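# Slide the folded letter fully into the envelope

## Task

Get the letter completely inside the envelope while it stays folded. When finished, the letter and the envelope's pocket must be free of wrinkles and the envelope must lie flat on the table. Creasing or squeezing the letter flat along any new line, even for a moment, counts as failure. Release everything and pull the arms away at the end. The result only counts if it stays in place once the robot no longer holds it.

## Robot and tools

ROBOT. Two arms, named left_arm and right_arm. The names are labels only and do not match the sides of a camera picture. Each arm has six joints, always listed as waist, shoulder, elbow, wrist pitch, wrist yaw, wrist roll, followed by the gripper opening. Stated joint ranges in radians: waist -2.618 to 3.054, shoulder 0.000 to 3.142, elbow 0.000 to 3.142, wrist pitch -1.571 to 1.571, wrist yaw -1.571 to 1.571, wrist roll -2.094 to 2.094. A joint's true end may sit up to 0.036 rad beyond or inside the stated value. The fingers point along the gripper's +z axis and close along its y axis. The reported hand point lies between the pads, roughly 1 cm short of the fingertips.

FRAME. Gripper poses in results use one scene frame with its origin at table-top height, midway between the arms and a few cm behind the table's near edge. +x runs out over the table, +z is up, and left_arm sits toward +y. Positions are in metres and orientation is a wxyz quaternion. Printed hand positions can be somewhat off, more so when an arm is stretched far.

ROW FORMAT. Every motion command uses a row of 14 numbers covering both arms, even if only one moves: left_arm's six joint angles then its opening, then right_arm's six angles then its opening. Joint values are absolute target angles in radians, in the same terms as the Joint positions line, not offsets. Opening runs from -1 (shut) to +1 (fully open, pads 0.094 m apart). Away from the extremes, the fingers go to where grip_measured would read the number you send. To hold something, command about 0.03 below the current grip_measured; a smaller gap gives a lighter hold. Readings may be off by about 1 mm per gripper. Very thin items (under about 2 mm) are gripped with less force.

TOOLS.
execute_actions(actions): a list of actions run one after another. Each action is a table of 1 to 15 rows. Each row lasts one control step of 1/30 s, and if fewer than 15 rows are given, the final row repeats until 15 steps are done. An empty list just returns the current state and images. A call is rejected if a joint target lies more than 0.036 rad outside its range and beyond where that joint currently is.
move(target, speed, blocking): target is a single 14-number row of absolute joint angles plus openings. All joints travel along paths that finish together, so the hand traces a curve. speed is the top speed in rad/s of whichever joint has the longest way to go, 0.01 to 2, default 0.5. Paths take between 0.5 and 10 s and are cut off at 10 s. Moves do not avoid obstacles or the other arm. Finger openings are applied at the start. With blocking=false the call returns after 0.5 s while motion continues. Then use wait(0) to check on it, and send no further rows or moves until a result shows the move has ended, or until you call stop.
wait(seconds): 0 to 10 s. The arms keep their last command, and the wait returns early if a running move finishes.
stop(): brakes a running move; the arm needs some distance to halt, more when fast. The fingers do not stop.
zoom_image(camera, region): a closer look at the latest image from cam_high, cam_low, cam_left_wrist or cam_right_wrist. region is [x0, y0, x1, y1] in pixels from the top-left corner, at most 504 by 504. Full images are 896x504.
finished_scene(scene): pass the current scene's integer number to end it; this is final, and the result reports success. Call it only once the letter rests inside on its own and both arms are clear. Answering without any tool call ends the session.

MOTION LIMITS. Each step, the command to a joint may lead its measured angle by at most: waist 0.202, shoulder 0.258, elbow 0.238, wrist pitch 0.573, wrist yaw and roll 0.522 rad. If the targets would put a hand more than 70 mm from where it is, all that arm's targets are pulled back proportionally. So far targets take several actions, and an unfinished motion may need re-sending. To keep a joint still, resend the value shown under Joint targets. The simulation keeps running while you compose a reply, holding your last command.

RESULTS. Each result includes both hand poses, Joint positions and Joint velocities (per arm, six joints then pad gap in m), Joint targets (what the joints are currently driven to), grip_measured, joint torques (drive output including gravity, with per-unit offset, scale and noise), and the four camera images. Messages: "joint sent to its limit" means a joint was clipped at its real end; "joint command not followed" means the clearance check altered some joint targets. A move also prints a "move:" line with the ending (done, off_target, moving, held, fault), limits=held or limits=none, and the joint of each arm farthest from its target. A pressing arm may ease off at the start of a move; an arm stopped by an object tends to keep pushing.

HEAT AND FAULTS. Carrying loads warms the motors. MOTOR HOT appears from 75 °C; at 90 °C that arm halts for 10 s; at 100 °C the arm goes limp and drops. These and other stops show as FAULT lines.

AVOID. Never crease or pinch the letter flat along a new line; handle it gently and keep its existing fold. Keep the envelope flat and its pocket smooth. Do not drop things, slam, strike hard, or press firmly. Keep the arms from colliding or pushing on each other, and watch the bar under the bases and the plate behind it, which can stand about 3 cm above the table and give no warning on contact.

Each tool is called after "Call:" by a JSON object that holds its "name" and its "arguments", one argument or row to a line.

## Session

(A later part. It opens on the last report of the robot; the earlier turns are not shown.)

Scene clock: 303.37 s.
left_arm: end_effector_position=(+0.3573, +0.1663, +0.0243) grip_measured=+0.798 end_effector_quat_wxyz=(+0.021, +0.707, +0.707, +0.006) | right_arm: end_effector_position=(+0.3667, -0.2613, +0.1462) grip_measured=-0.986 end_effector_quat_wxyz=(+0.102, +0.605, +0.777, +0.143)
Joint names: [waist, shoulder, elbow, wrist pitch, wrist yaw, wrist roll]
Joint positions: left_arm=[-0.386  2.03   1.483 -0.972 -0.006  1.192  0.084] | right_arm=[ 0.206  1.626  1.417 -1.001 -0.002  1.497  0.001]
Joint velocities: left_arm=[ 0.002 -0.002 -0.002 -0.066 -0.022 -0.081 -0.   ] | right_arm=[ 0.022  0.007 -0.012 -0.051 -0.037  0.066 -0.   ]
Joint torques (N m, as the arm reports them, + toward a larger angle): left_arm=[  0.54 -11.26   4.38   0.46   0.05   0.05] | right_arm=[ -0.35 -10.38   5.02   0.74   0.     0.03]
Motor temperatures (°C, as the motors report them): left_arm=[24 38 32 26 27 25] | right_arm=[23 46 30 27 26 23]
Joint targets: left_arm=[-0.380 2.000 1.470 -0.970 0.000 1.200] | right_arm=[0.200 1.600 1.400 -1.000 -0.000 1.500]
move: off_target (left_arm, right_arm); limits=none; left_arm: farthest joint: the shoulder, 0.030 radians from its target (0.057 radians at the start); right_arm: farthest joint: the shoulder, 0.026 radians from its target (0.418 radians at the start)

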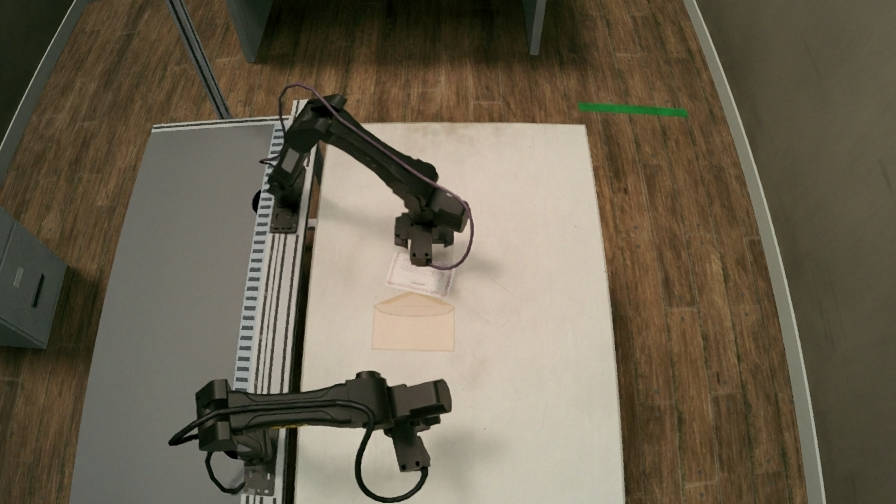

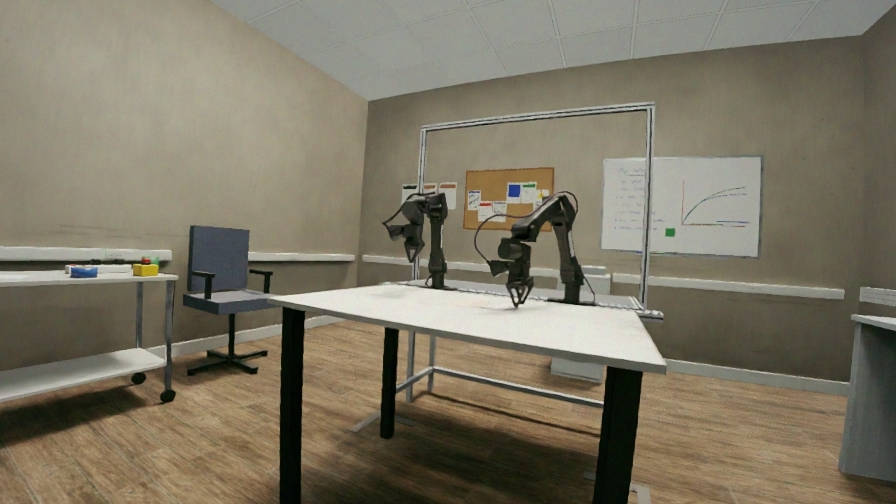

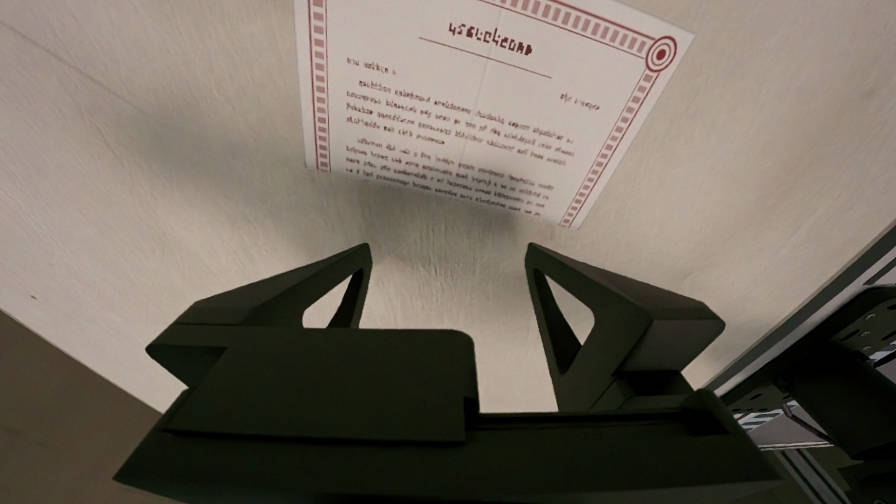

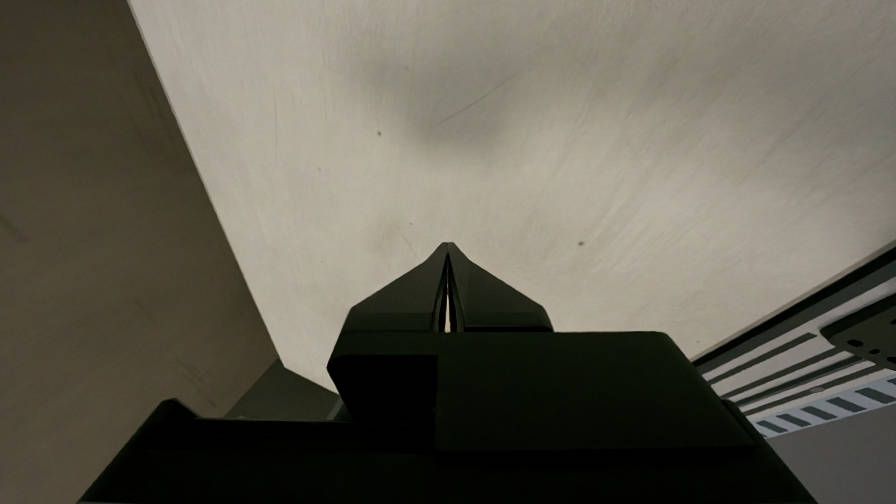

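Call:
{"name": "execute_actions", "arguments": {
  "actions": [
    [[-0.38,2.06,1.475,-0.93,0,1.2,0.8,0.2,1.6,1.4,-1.0,0,1.5,-1]],
    [[-0.38,2.09,1.48,-0.93,0,1.2,0.8,0.2,1.6,1.4,-1.0,0,1.5,-1]],
    [[-0.395,2.125,1.483,-0.93,0,1.19,0.8,0.2,1.6,1.4,-1.0,0,1.5,-1]],
    [[-0.407,2.125,1.483,-0.93,0,1.18,0.8,0.2,1.6,1.4,-1.0,0,1.5,-1]],
    [[-0.419,2.125,1.483,-0.93,0,1.168,0.8,0.2,1.6,1.4,-1.0,0,1.5,-1]],
    [[-0.431,2.125,1.483,-0.93,0,1.156,0.8,0.2,1.6,1.4,-1.0,0,1.5,-1]],
    [[-0.443,2.125,1.483,-0.93,0,1.144,0.8,0.2,1.6,1.4,-1.0,0,1.5,-1]],
    [[-0.455,2.125,1.483,-0.93,0,1.132,0.8,0.2,1.6,1.4,-1.0,0,1.5,-1]]
  ]
}}

Scene clock: 314.00 s.
left_arm: end_effector_position=(+0.3541, +0.1503, +0.0102) grip_measured=+0.798 end_effector_quat_wxyz=(+0.011, +0.711, +0.703, +0.015) | right_arm: end_effector_position=(+0.3667, -0.2613, +0.1462) grip_measured=-0.986 end_effector_quat_wxyz=(+0.102, +0.605, +0.777, +0.143)
Joint names: [waist, shoulder, elbow, wrist pitch, wrist yaw, wrist roll]
Joint positions: left_arm=[-0.438  2.07   1.483 -0.943 -0.033  1.15   0.084] | right_arm=[ 0.206  1.626  1.417 -1.001 -0.002  1.497  0.001]
Joint velocities: left_arm=[ 0.007 -0.012  0.017  0.007  0.095 -0.022 -0.   ] | right_arm=[ 0.012 -0.012  0.007 -0.007  0.037 -0.022  0.   ]
Joint torques (N m, as the arm reports them, + toward a larger angle): left_arm=[-1.6  -6.1   5.28  0.57  0.31 -0.15] | right_arm=[ -0.36 -10.43   5.02   0.74  -0.01   0.03]
Motor temperatures (°C, as the motors report them): left_arm=[24 40 31 26 27 25] | right_arm=[23 46 30 27 26 23]
Joint targets: left_arm=[-0.455 2.125 1.483 -0.930 0.000 1.132] | right_arm=[0.200 1.600 1.400 -1.000 -0.000 1.500]

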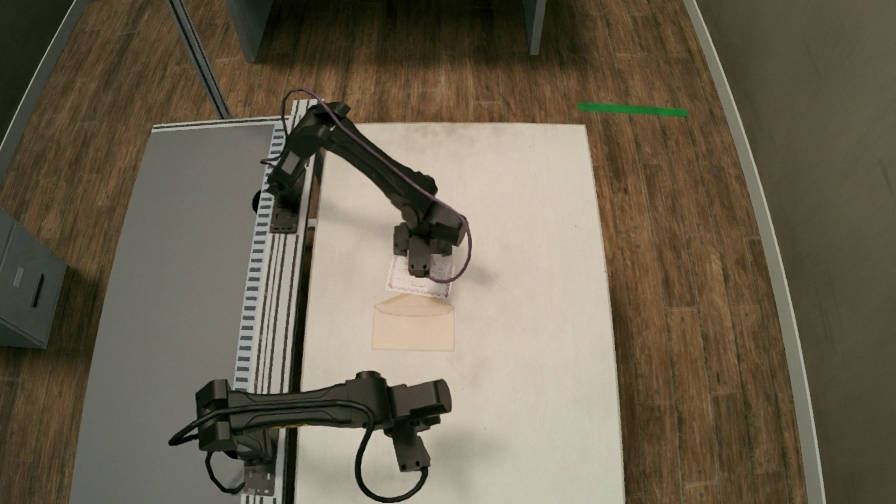

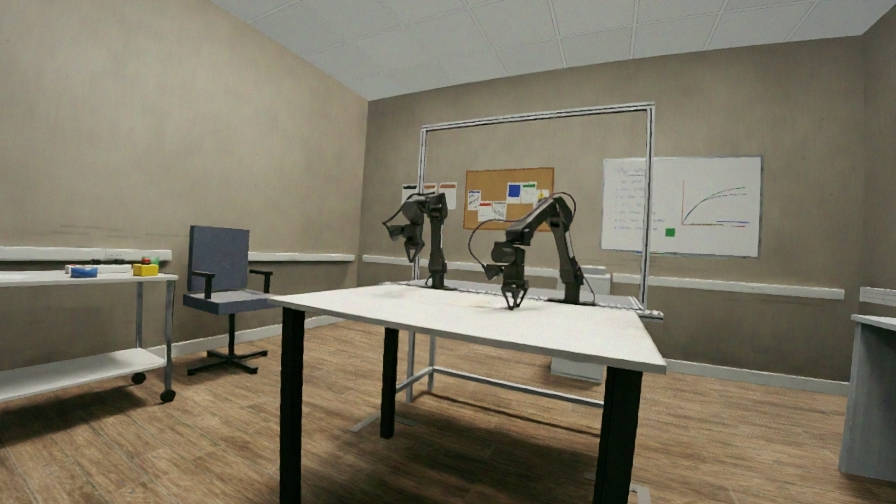

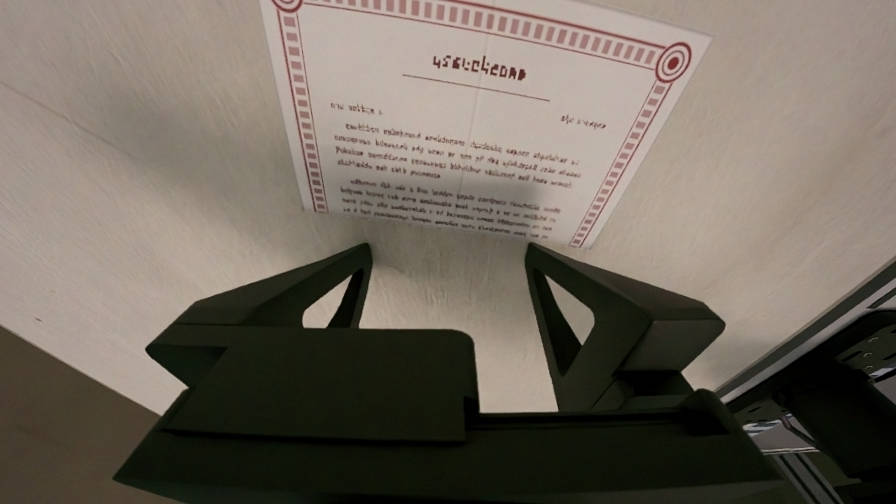

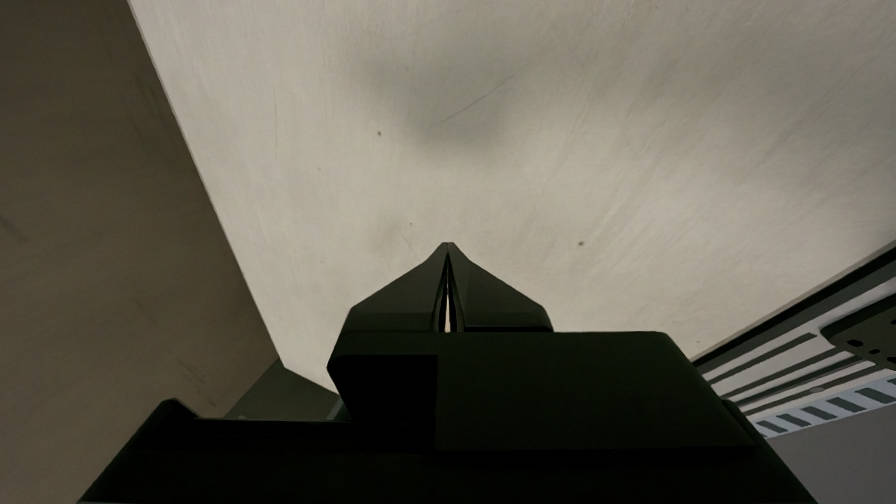

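Call:
{"name": "execute_actions", "arguments": {
  "actions": [
    [[-0.467,2.125,1.483,-0.93,0,1.12,0.8,0.2,1.6,1.4,-1.0,0,1.5,-1]],
    [[-0.479,2.125,1.483,-0.935,0,1.108,0.8,0.2,1.6,1.4,-1.0,0,1.5,-1]],
    [[-0.491,2.125,1.483,-0.94,0,1.096,0.8,0.2,1.6,1.4,-1.0,0,1.5,-1]],
    [[-0.503,2.125,1.483,-0.945,0,1.084,0.8,0.2,1.6,1.4,-1.0,0,1.5,-1]],
    [[-0.515,2.125,1.483,-0.95,0,1.072,0.8,0.2,1.6,1.4,-1.0,0,1.5,-1]]
  ]
}}

Scene clock: 319.67 s.
left_arm: end_effector_position=(+0.3415, +0.1281, +0.0100) grip_measured=+0.798 end_effector_quat_wxyz=(+0.009, +0.711, +0.703, +0.011) | right_arm: end_effector_position=(+0.3667, -0.2613, +0.1462) grip_measured=-0.986 end_effector_quat_wxyz=(+0.102, +0.605, +0.777, +0.143)
Joint names: [waist, shoulder, elbow, wrist pitch, wrist yaw, wrist roll]
Joint positions: left_arm=[-0.502  2.071  1.483 -0.95  -0.029  1.087  0.084] | right_arm=[ 0.206  1.626  1.417 -1.001 -0.002  1.497  0.001]
Joint velocities: left_arm=[ 0.007  0.017 -0.002  0.066 -0.022 -0.081 -0.   ] | right_arm=[ 0.002  0.002 -0.007 -0.022 -0.051 -0.022 -0.   ]
Joint torques (N m, as the arm reports them, + toward a larger angle): left_arm=[-1.21 -6.18  5.27  0.4   0.29 -0.13] | right_arm=[ -0.36 -10.4    5.02   0.73   0.     0.03]
Motor temperatures (°C, as the motors report them): left_arm=[24 39 31 26 27 25] | right_arm=[23 46 30 27 26 23]
Joint targets: left_arm=[-0.515 2.125 1.483 -0.950 -0.000 1.072] | right_arm=[0.200 1.600 1.400 -1.000 0.000 1.500]

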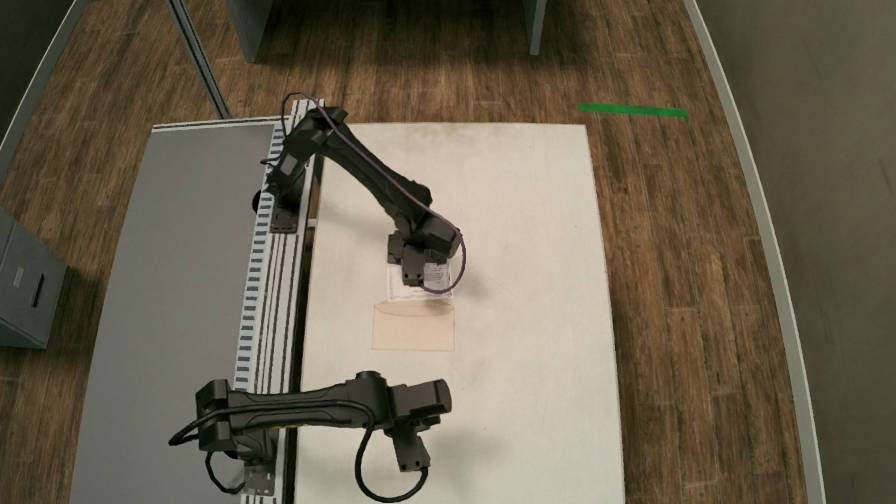

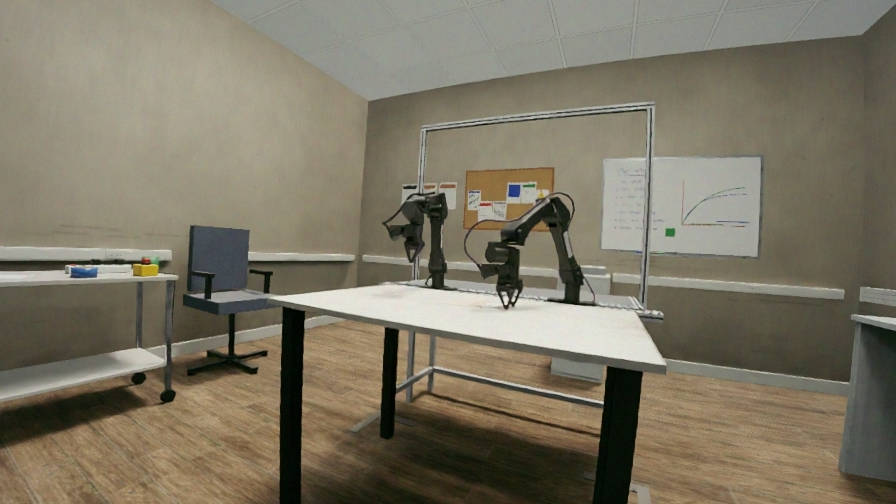

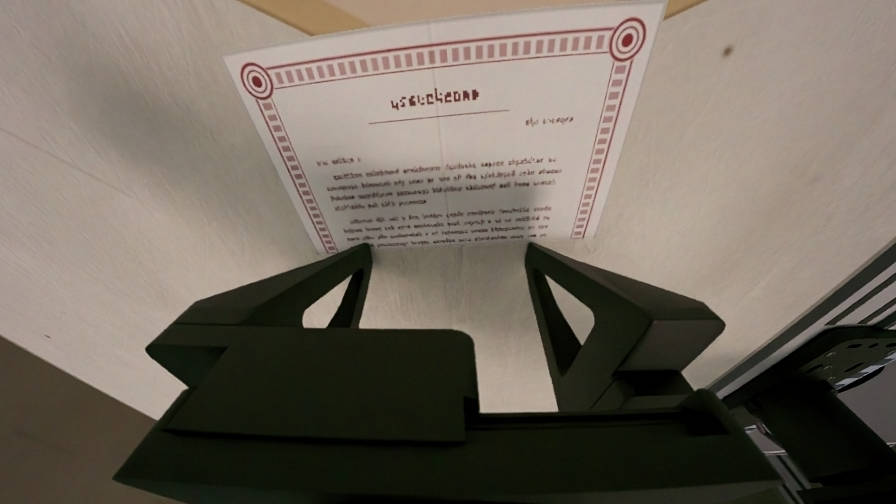

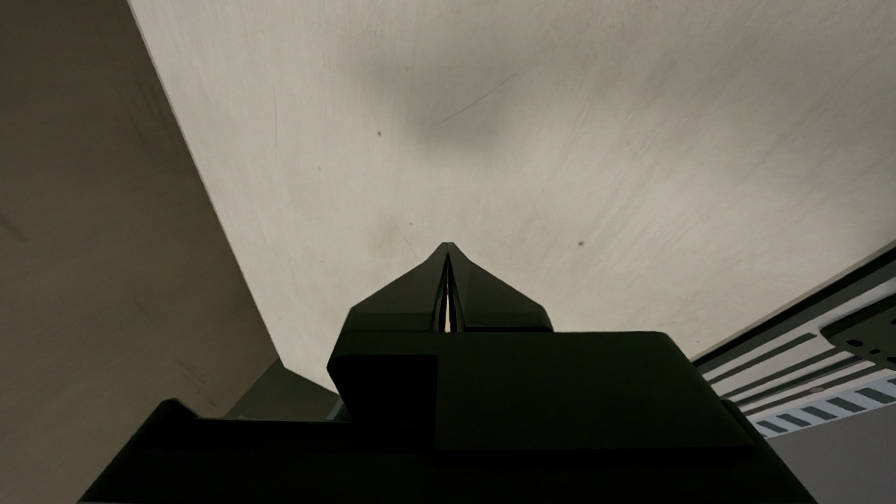

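Call:
{"name": "execute_actions", "arguments": {
  "actions": [
    [[-0.502,2.0,1.483,-0.96,0,1.087,0.8,0.2,1.6,1.4,-1.0,0,1.5,-1]],
    [[-0.46,2.0,1.49,-1.0,0,1.05,0.8,0.2,1.6,1.4,-1.0,0,1.5,-1]],
    [[-0.45,2.06,1.49,-1.0,0,1.03,0.8,0.2,1.6,1.4,-1.0,0,1.5,-1]],
    [[-0.45,2.10,1.49,-1.0,0,1.03,0.8,0.2,1.6,1.4,-1.0,0,1.5,-1]],
    [[-0.47,2.125,1.49,-1.0,0,1.02,0.8,0.2,1.6,1.4,-1.0,0,1.5,-1]],
    [[-0.482,2.125,1.49,-1.0,0,1.01,0.8,0.2,1.6,1.4,-1.0,0,1.5,-1]],
    [[-0.494,2.125,1.49,-1.0,0,1.0,0.8,0.2,1.6,1.4,-1.0,0,1.5,-1]],
    [[-0.506,2.125,1.49,-1.0,0,0.99,0.8,0.2,1.6,1.4,-1.0,0,1.5,-1]],
    [[-0.518,2.125,1.49,-1.0,0,0.98,0.8,0.2,1.6,1.4,-1.0,0,1.5,-1]]
  ]
}}

Call:
{"name": "zoom_image", "arguments": {
  "camera": "cam_high",
  "region": [340,220,500,370]
}}

Scene clock: 331.90 s.
left_arm: end_effector_position=(+0.3345, +0.1322, +0.0097) grip_measured=+0.798 end_effector_quat_wxyz=(-0.008, +0.675, +0.738, +0.009) | right_arm: end_effector_position=(+0.3667, -0.2613, +0.1462) grip_measured=-0.986 end_effector_quat_wxyz=(+0.102, +0.605, +0.777, +0.143)
Joint names: [waist, shoulder, elbow, wrist pitch, wrist yaw, wrist roll]
Joint positions: left_arm=[-0.504  2.074  1.486 -0.985 -0.036  0.983  0.084] | right_arm=[ 0.206  1.626  1.417 -1.001 -0.002  1.497  0.001]
Joint velocities: left_arm=[-0.002  0.002 -0.017  0.007 -0.022 -0.022  0.   ] | right_arm=[-0.017 -0.002 -0.007 -0.007  0.037 -0.007  0.001]
Joint torques (N m, as the arm reports them, + toward a larger angle): left_arm=[-1.25 -6.32  5.56  0.16  0.35 -0.03] | right_arm=[ -0.35 -10.42   5.03   0.74   0.     0.03]
Motor temperatures (°C, as the motors report them): left_arm=[24 38 31 26 27 25] | right_arm=[23 46 30 27 26 23]
Joint targets: left_arm=[-0.518 2.125 1.490 -1.000 0.000 0.980] | right_arm=[0.200 1.600 1.400 -1.000 0.000 1.500]

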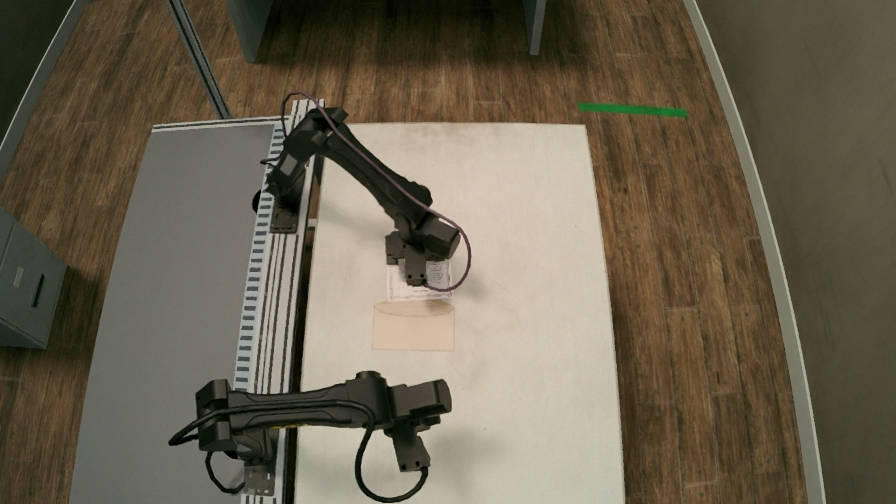

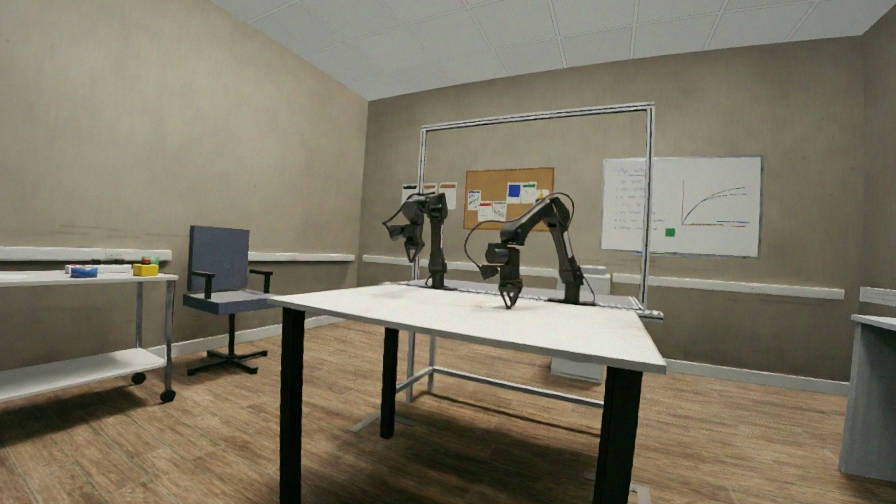

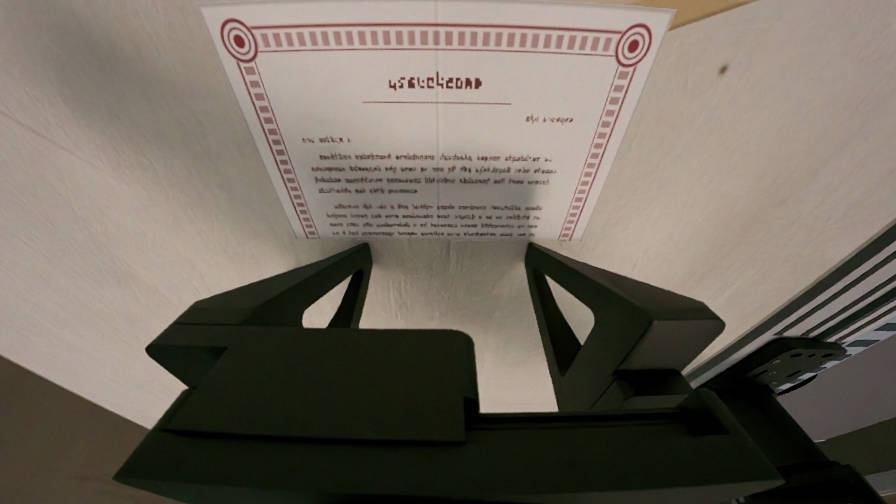

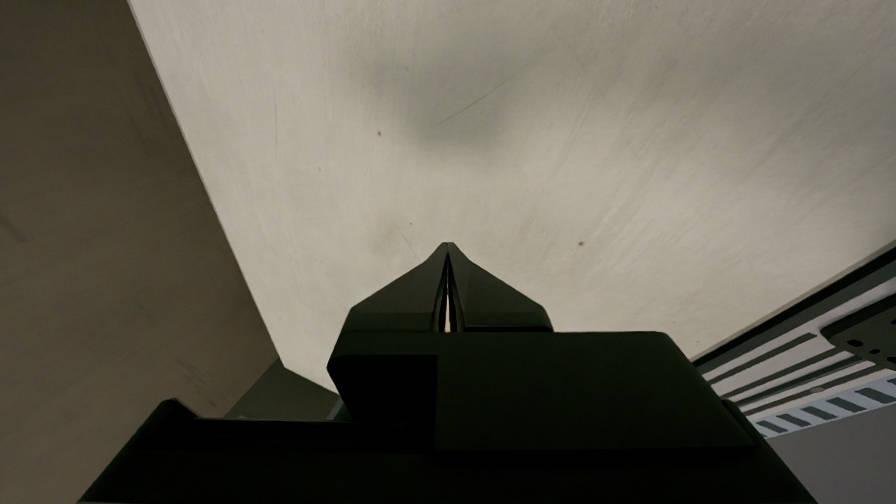

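Region (340, 220, 500, 370) of cam_high's 896x504 image, scaled by 3.150, with more detail than that image has; it fills the top 472 rows of this view, and the rest is white.

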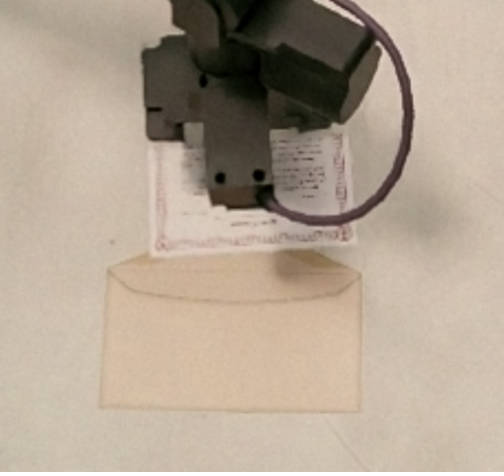

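Call:
{"name": "execute_actions", "arguments": {
  "actions": [
    [[-0.523,2.125,1.49,-1.0,0,1.02,0.8,0.2,1.6,1.4,-1.0,0,1.5,-1]],
    [[-0.528,2.125,1.49,-1.0,0,1.05,0.8,0.2,1.6,1.4,-1.0,0,1.5,-1]],
    [[-0.533,2.125,1.49,-1.0,0,1.08,0.8,0.2,1.6,1.4,-1.0,0,1.5,-1]],
    [[-0.538,2.125,1.49,-1.0,0,1.11,0.8,0.2,1.6,1.4,-1.0,0,1.5,-1]],
    [[-0.543,2.125,1.49,-1.0,0,1.14,0.8,0.2,1.6,1.4,-1.0,0,1.5,-1]],
    [[-0.548,2.125,1.49,-1.0,0,1.17,0.8,0.2,1.6,1.4,-1.0,0,1.5,-1]],
    [[-0.553,2.125,1.49,-1.0,0,1.19,0.8,0.2,1.6,1.4,-1.0,0,1.5,-1]]
  ]
}}

Call:
{"name": "zoom_image", "arguments": {
  "camera": "cam_high",
  "region": [340,220,500,370]
}}

Scene clock: 343.00 s.
left_arm: end_effector_position=(+0.3292, +0.1224, +0.0099) grip_measured=+0.798 end_effector_quat_wxyz=(-0.009, +0.752, +0.658, +0.012) | right_arm: end_effector_position=(+0.3667, -0.2613, +0.1462) grip_measured=-0.986 end_effector_quat_wxyz=(+0.102, +0.605, +0.777, +0.143)
Joint names: [waist, shoulder, elbow, wrist pitch, wrist yaw, wrist roll]
Joint positions: left_arm=[-0.536  2.074  1.486 -0.985 -0.043  1.173  0.084] | right_arm=[ 0.206  1.626  1.417 -1.001 -0.002  1.497  0.001]
Joint velocities: left_arm=[ 0.012 -0.002 -0.002 -0.051 -0.022 -0.037 -0.   ] | right_arm=[ 0.002 -0.007 -0.012 -0.037 -0.022  0.066  0.002]
Joint torques (N m, as the arm reports them, + toward a larger angle): left_arm=[-1.52 -6.3   5.55  0.16  0.44  0.16] | right_arm=[ -0.38 -10.41   5.03   0.74  -0.01   0.03]
Motor temperatures (°C, as the motors report them): left_arm=[24 37 32 26 27 25] | right_arm=[23 46 30 27 26 23]
Joint targets: left_arm=[-0.553 2.125 1.490 -1.000 -0.000 1.190] | right_arm=[0.200 1.600 1.400 -1.000 0.000 1.500]

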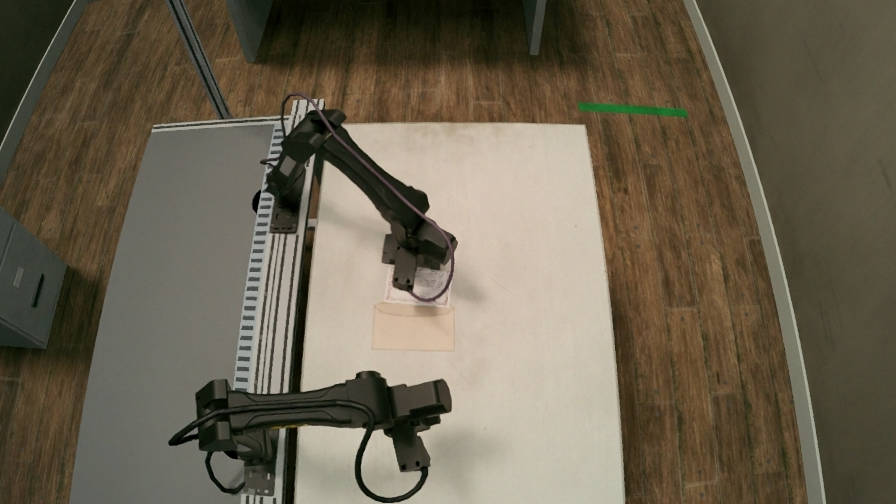

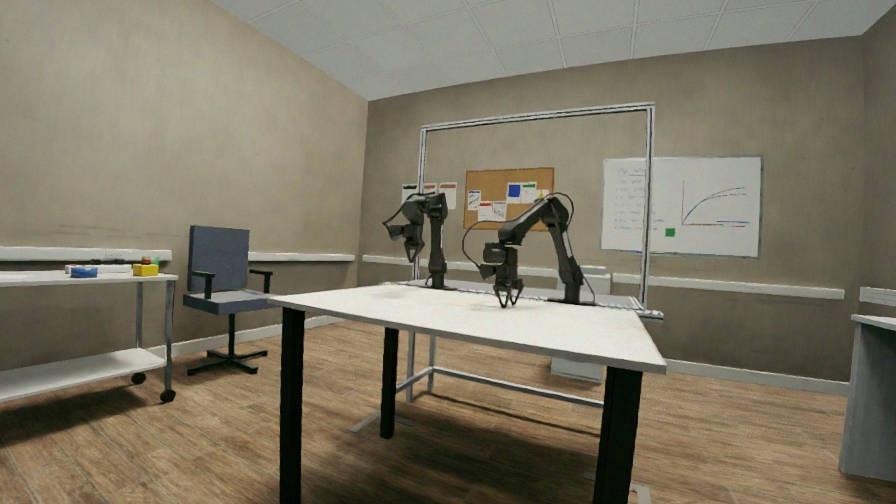

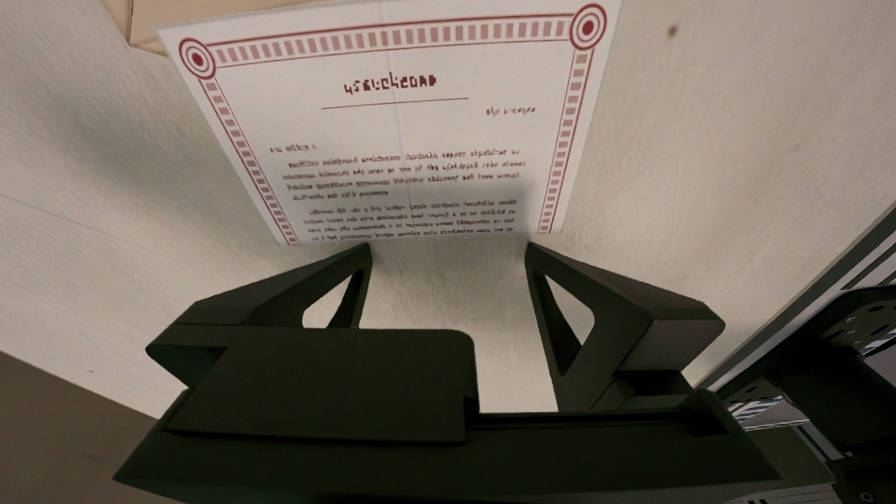

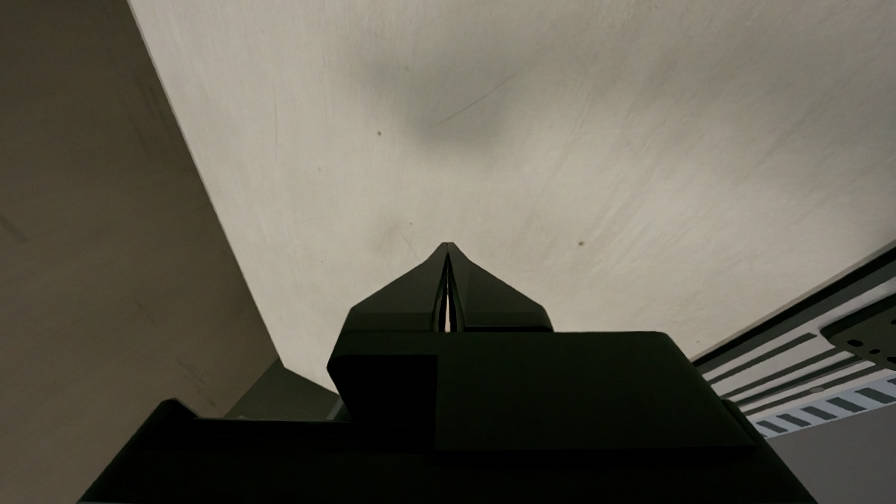

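Region (340, 220, 500, 370) of cam_high's 896x504 image, scaled by 3.150, with more detail than that image has; it fills the top 472 rows of this view, and the rest is white.

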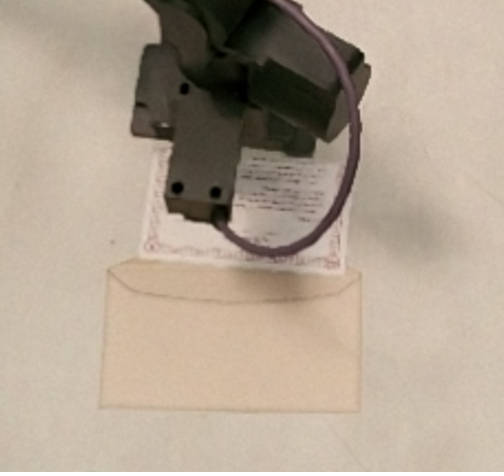

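Call:
{"name": "execute_actions", "arguments": {
  "actions": [
    [[-0.536,2.0,1.49,-0.985,0,1.17,0.8,0.2,1.6,1.4,-1.0,0,1.5,-1]],
    [[-0.48,2.01,1.53,-0.97,0,1.13,0.3,0.2,1.6,1.4,-1.0,0,1.5,-1]],
    [[-0.465,2.06,1.54,-0.97,0,1.13,0,0.2,1.6,1.4,-1.0,0,1.5,-1]],
    [[-0.465,2.11,1.54,-0.97,0,1.13,0,0.2,1.6,1.4,-1.0,0,1.5,-1]],
    [[-0.47,2.145,1.53,-0.97,0,1.13,0,0.2,1.6,1.4,-1.0,0,1.5,-1]],
    [[-0.49,2.145,1.53,-0.97,0,1.125,0,0.2,1.6,1.4,-1.0,0,1.5,-1]]
  ]
}}

Scene clock: 353.97 s.
left_arm: end_effector_position=(+0.3513, +0.1330, +0.0096) grip_measured=+0.002 end_effector_quat_wxyz=(+0.008, +0.718, +0.696, +0.005) | right_arm: end_effector_position=(+0.3667, -0.2613, +0.1462) grip_measured=-0.986 end_effector_quat_wxyz=(+0.102, +0.605, +0.777, +0.143)
Joint names: [waist, shoulder, elbow, wrist pitch, wrist yaw, wrist roll]
Joint positions: left_arm=[-0.474  2.1    1.528 -0.971 -0.018  1.135  0.047] | right_arm=[ 0.206  1.626  1.417 -1.001 -0.002  1.497  0.001]
Joint velocities: left_arm=[-0.012 -0.002 -0.002  0.007 -0.081  0.007 -0.001] | right_arm=[ 0.002  0.017 -0.002 -0.007  0.007 -0.007 -0.   ]
Joint torques (N m, as the arm reports them, + toward a larger angle): left_arm=[-1.48 -7.    5.49  0.4   0.16 -0.09] | right_arm=[ -0.36 -10.42   5.03   0.73   0.     0.03]
Motor temperatures (°C, as the motors report them): left_arm=[24 37 32 26 27 25] | right_arm=[23 46 30 27 26 23]
Joint targets: left_arm=[-0.490 2.145 1.530 -0.970 -0.000 1.125] | right_arm=[0.200 1.600 1.400 -1.000 0.000 1.500]

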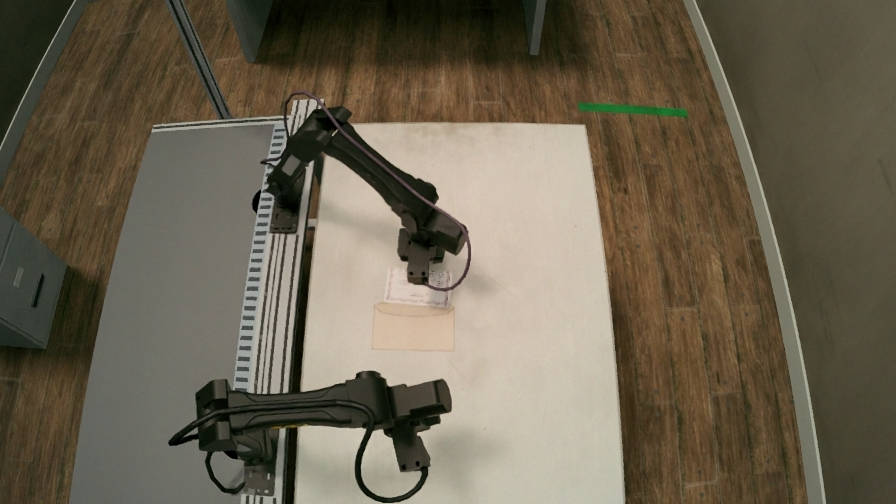

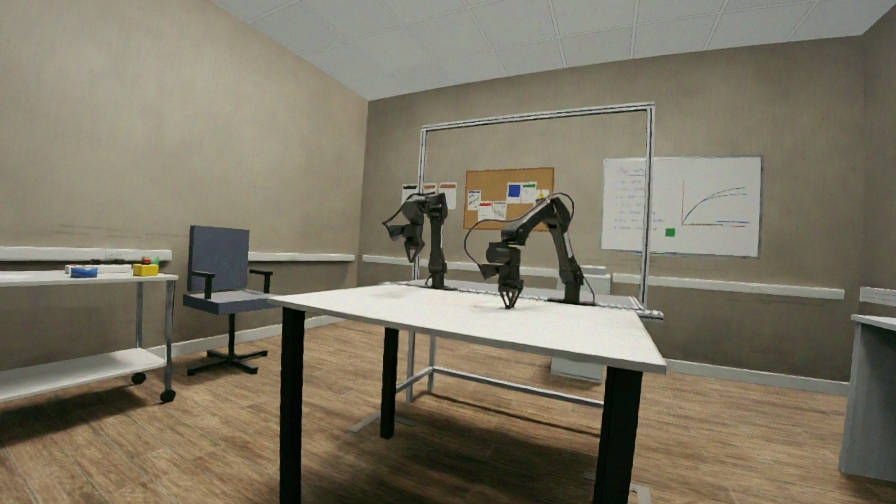

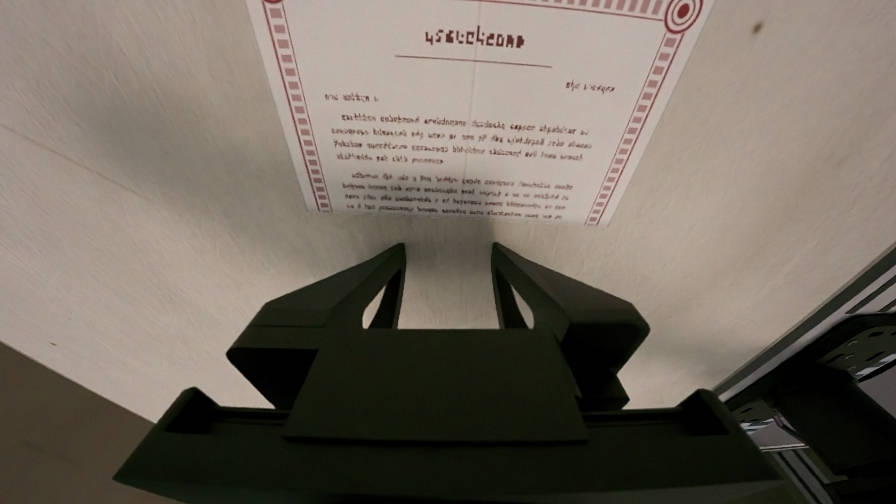

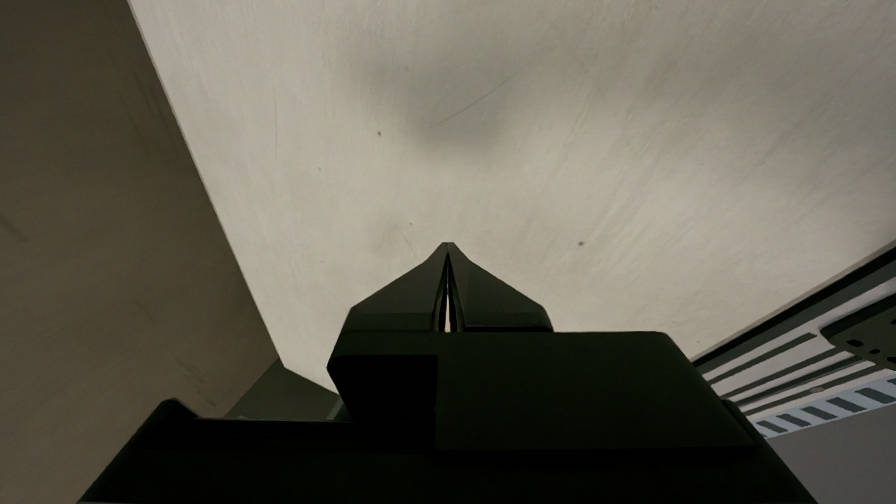

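Call:
{"name": "execute_actions", "arguments": {
  "actions": [
    [[-0.502,2.145,1.53,-0.97,0,1.105,0,0.2,1.6,1.4,-1.0,0,1.5,-1]],
    [[-0.514,2.145,1.53,-0.97,0,1.09,0,0.2,1.6,1.4,-1.0,0,1.5,-1]],
    [[-0.526,2.146,1.535,-0.97,0,1.077,0,0.2,1.6,1.4,-1.0,0,1.5,-1]],
    [[-0.536,2.15,1.545,-0.972,0,1.066,0,0.2,1.6,1.4,-1.0,0,1.5,-1]],
    [[-0.546,2.155,1.553,-0.975,0,1.056,0,0.2,1.6,1.4,-1.0,0,1.5,-1]],
    [[-0.556,2.16,1.561,-0.978,0,1.046,0,0.2,1.6,1.4,-1.0,0,1.5,-1]],
    [[-0.566,2.165,1.569,-0.981,0,1.036,0,0.2,1.6,1.4,-1.0,0,1.5,-1]]
  ]
}}

Call:
{"name": "zoom_image", "arguments": {
  "camera": "cam_high",
  "region": [340,220,500,370]
}}

Scene clock: 362.70 s.
left_arm: end_effector_position=(+0.3414, +0.1037, +0.0098) grip_measured=+0.002 end_effector_quat_wxyz=(+0.008, +0.715, +0.699, +0.007) | right_arm: end_effector_position=(+0.3667, -0.2613, +0.1462) grip_measured=-0.986 end_effector_quat_wxyz=(+0.102, +0.605, +0.777, +0.143)
Joint names: [waist, shoulder, elbow, wrist pitch, wrist yaw, wrist roll]
Joint positions: left_arm=[-0.552  2.121  1.559 -0.983 -0.023  1.047  0.047] | right_arm=[ 0.206  1.626  1.417 -1.001 -0.002  1.497  0.001]
Joint velocities: left_arm=[-0.007 -0.007  0.012  0.022 -0.007 -0.007 -0.001] | right_arm=[-0.007  0.002 -0.007 -0.066  0.051  0.022  0.   ]
Joint torques (N m, as the arm reports them, + toward a larger angle): left_arm=[-1.23 -7.16  6.07  0.4   0.22 -0.09] | right_arm=[ -0.36 -10.42   5.03   0.74   0.     0.03]
Motor temperatures (°C, as the motors report them): left_arm=[24 37 32 26 27 25] | right_arm=[23 46 30 27 26 23]
Joint targets: left_arm=[-0.566 2.165 1.569 -0.981 0.000 1.036] | right_arm=[0.200 1.600 1.400 -1.000 0.000 1.500]

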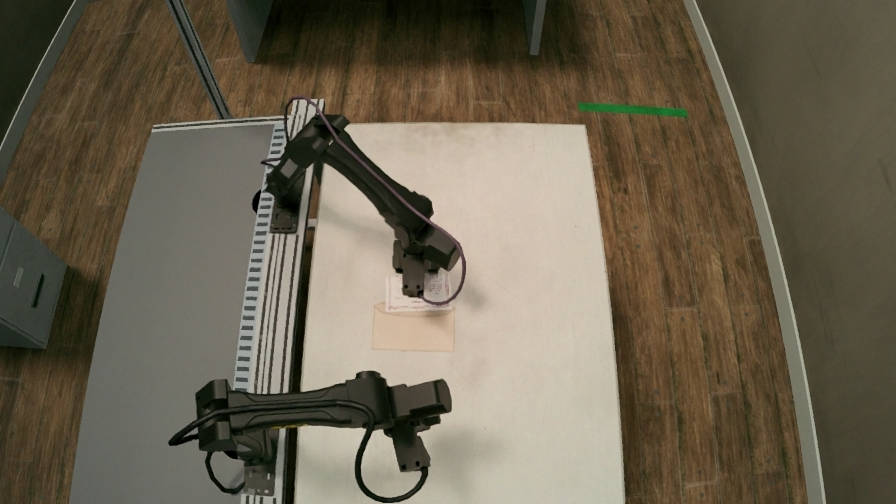

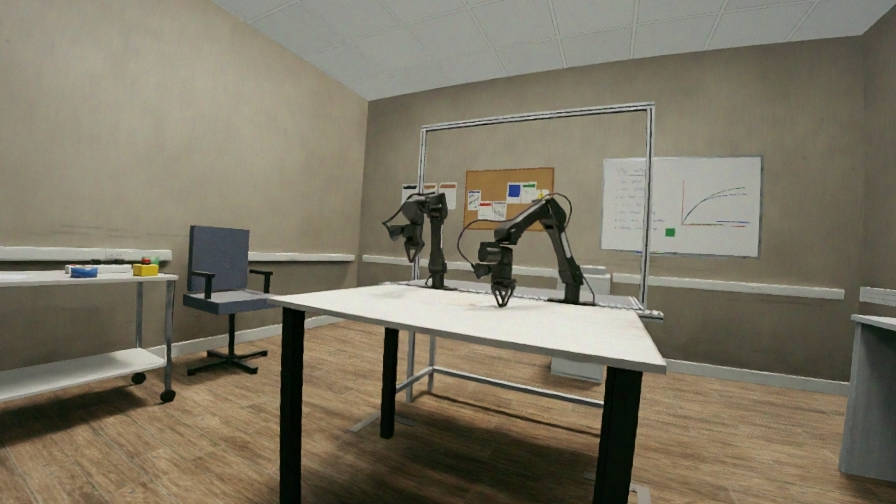

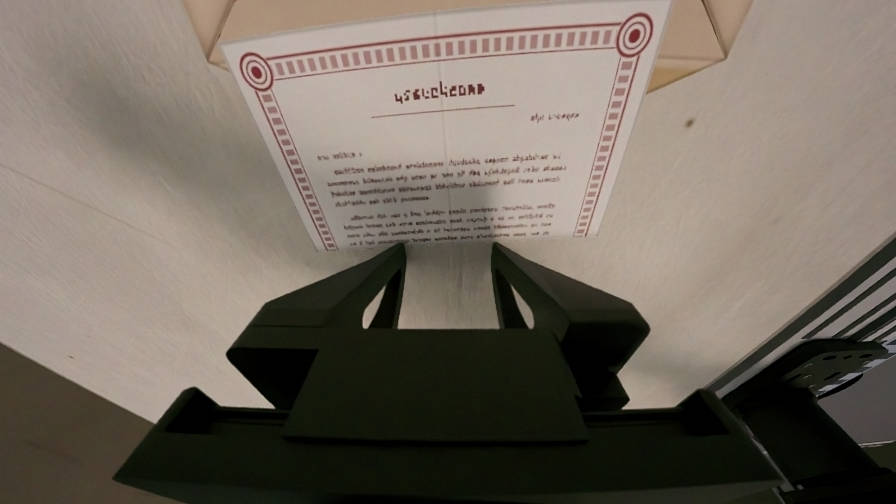

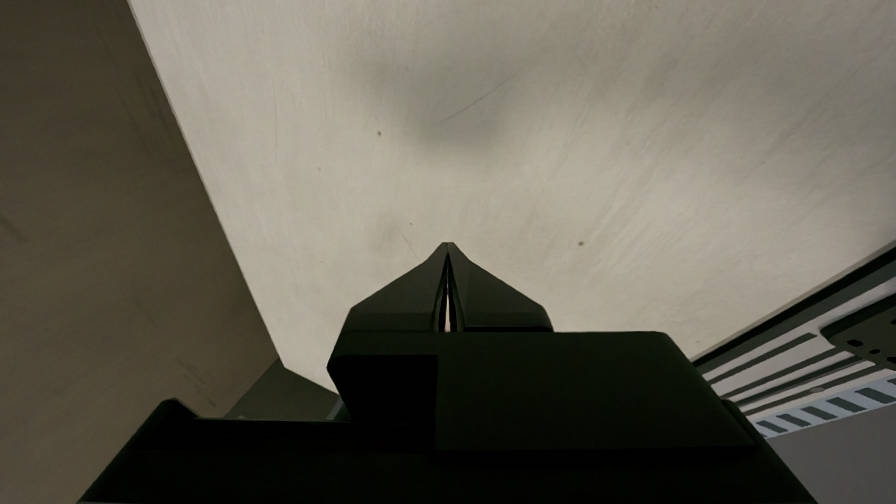

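Region (340, 220, 500, 370) of cam_high's 896x504 image, scaled by 3.150, with more detail than that image has; it fills the top 472 rows of this view, and the rest is white.

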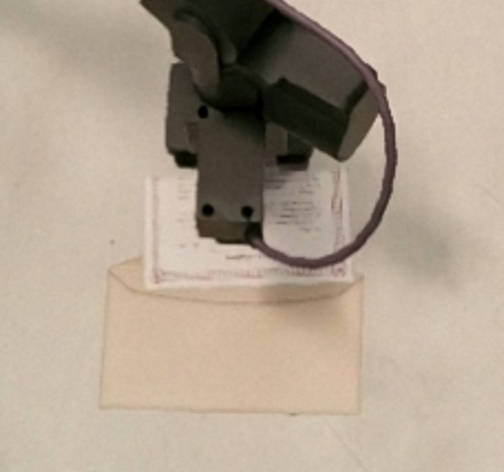

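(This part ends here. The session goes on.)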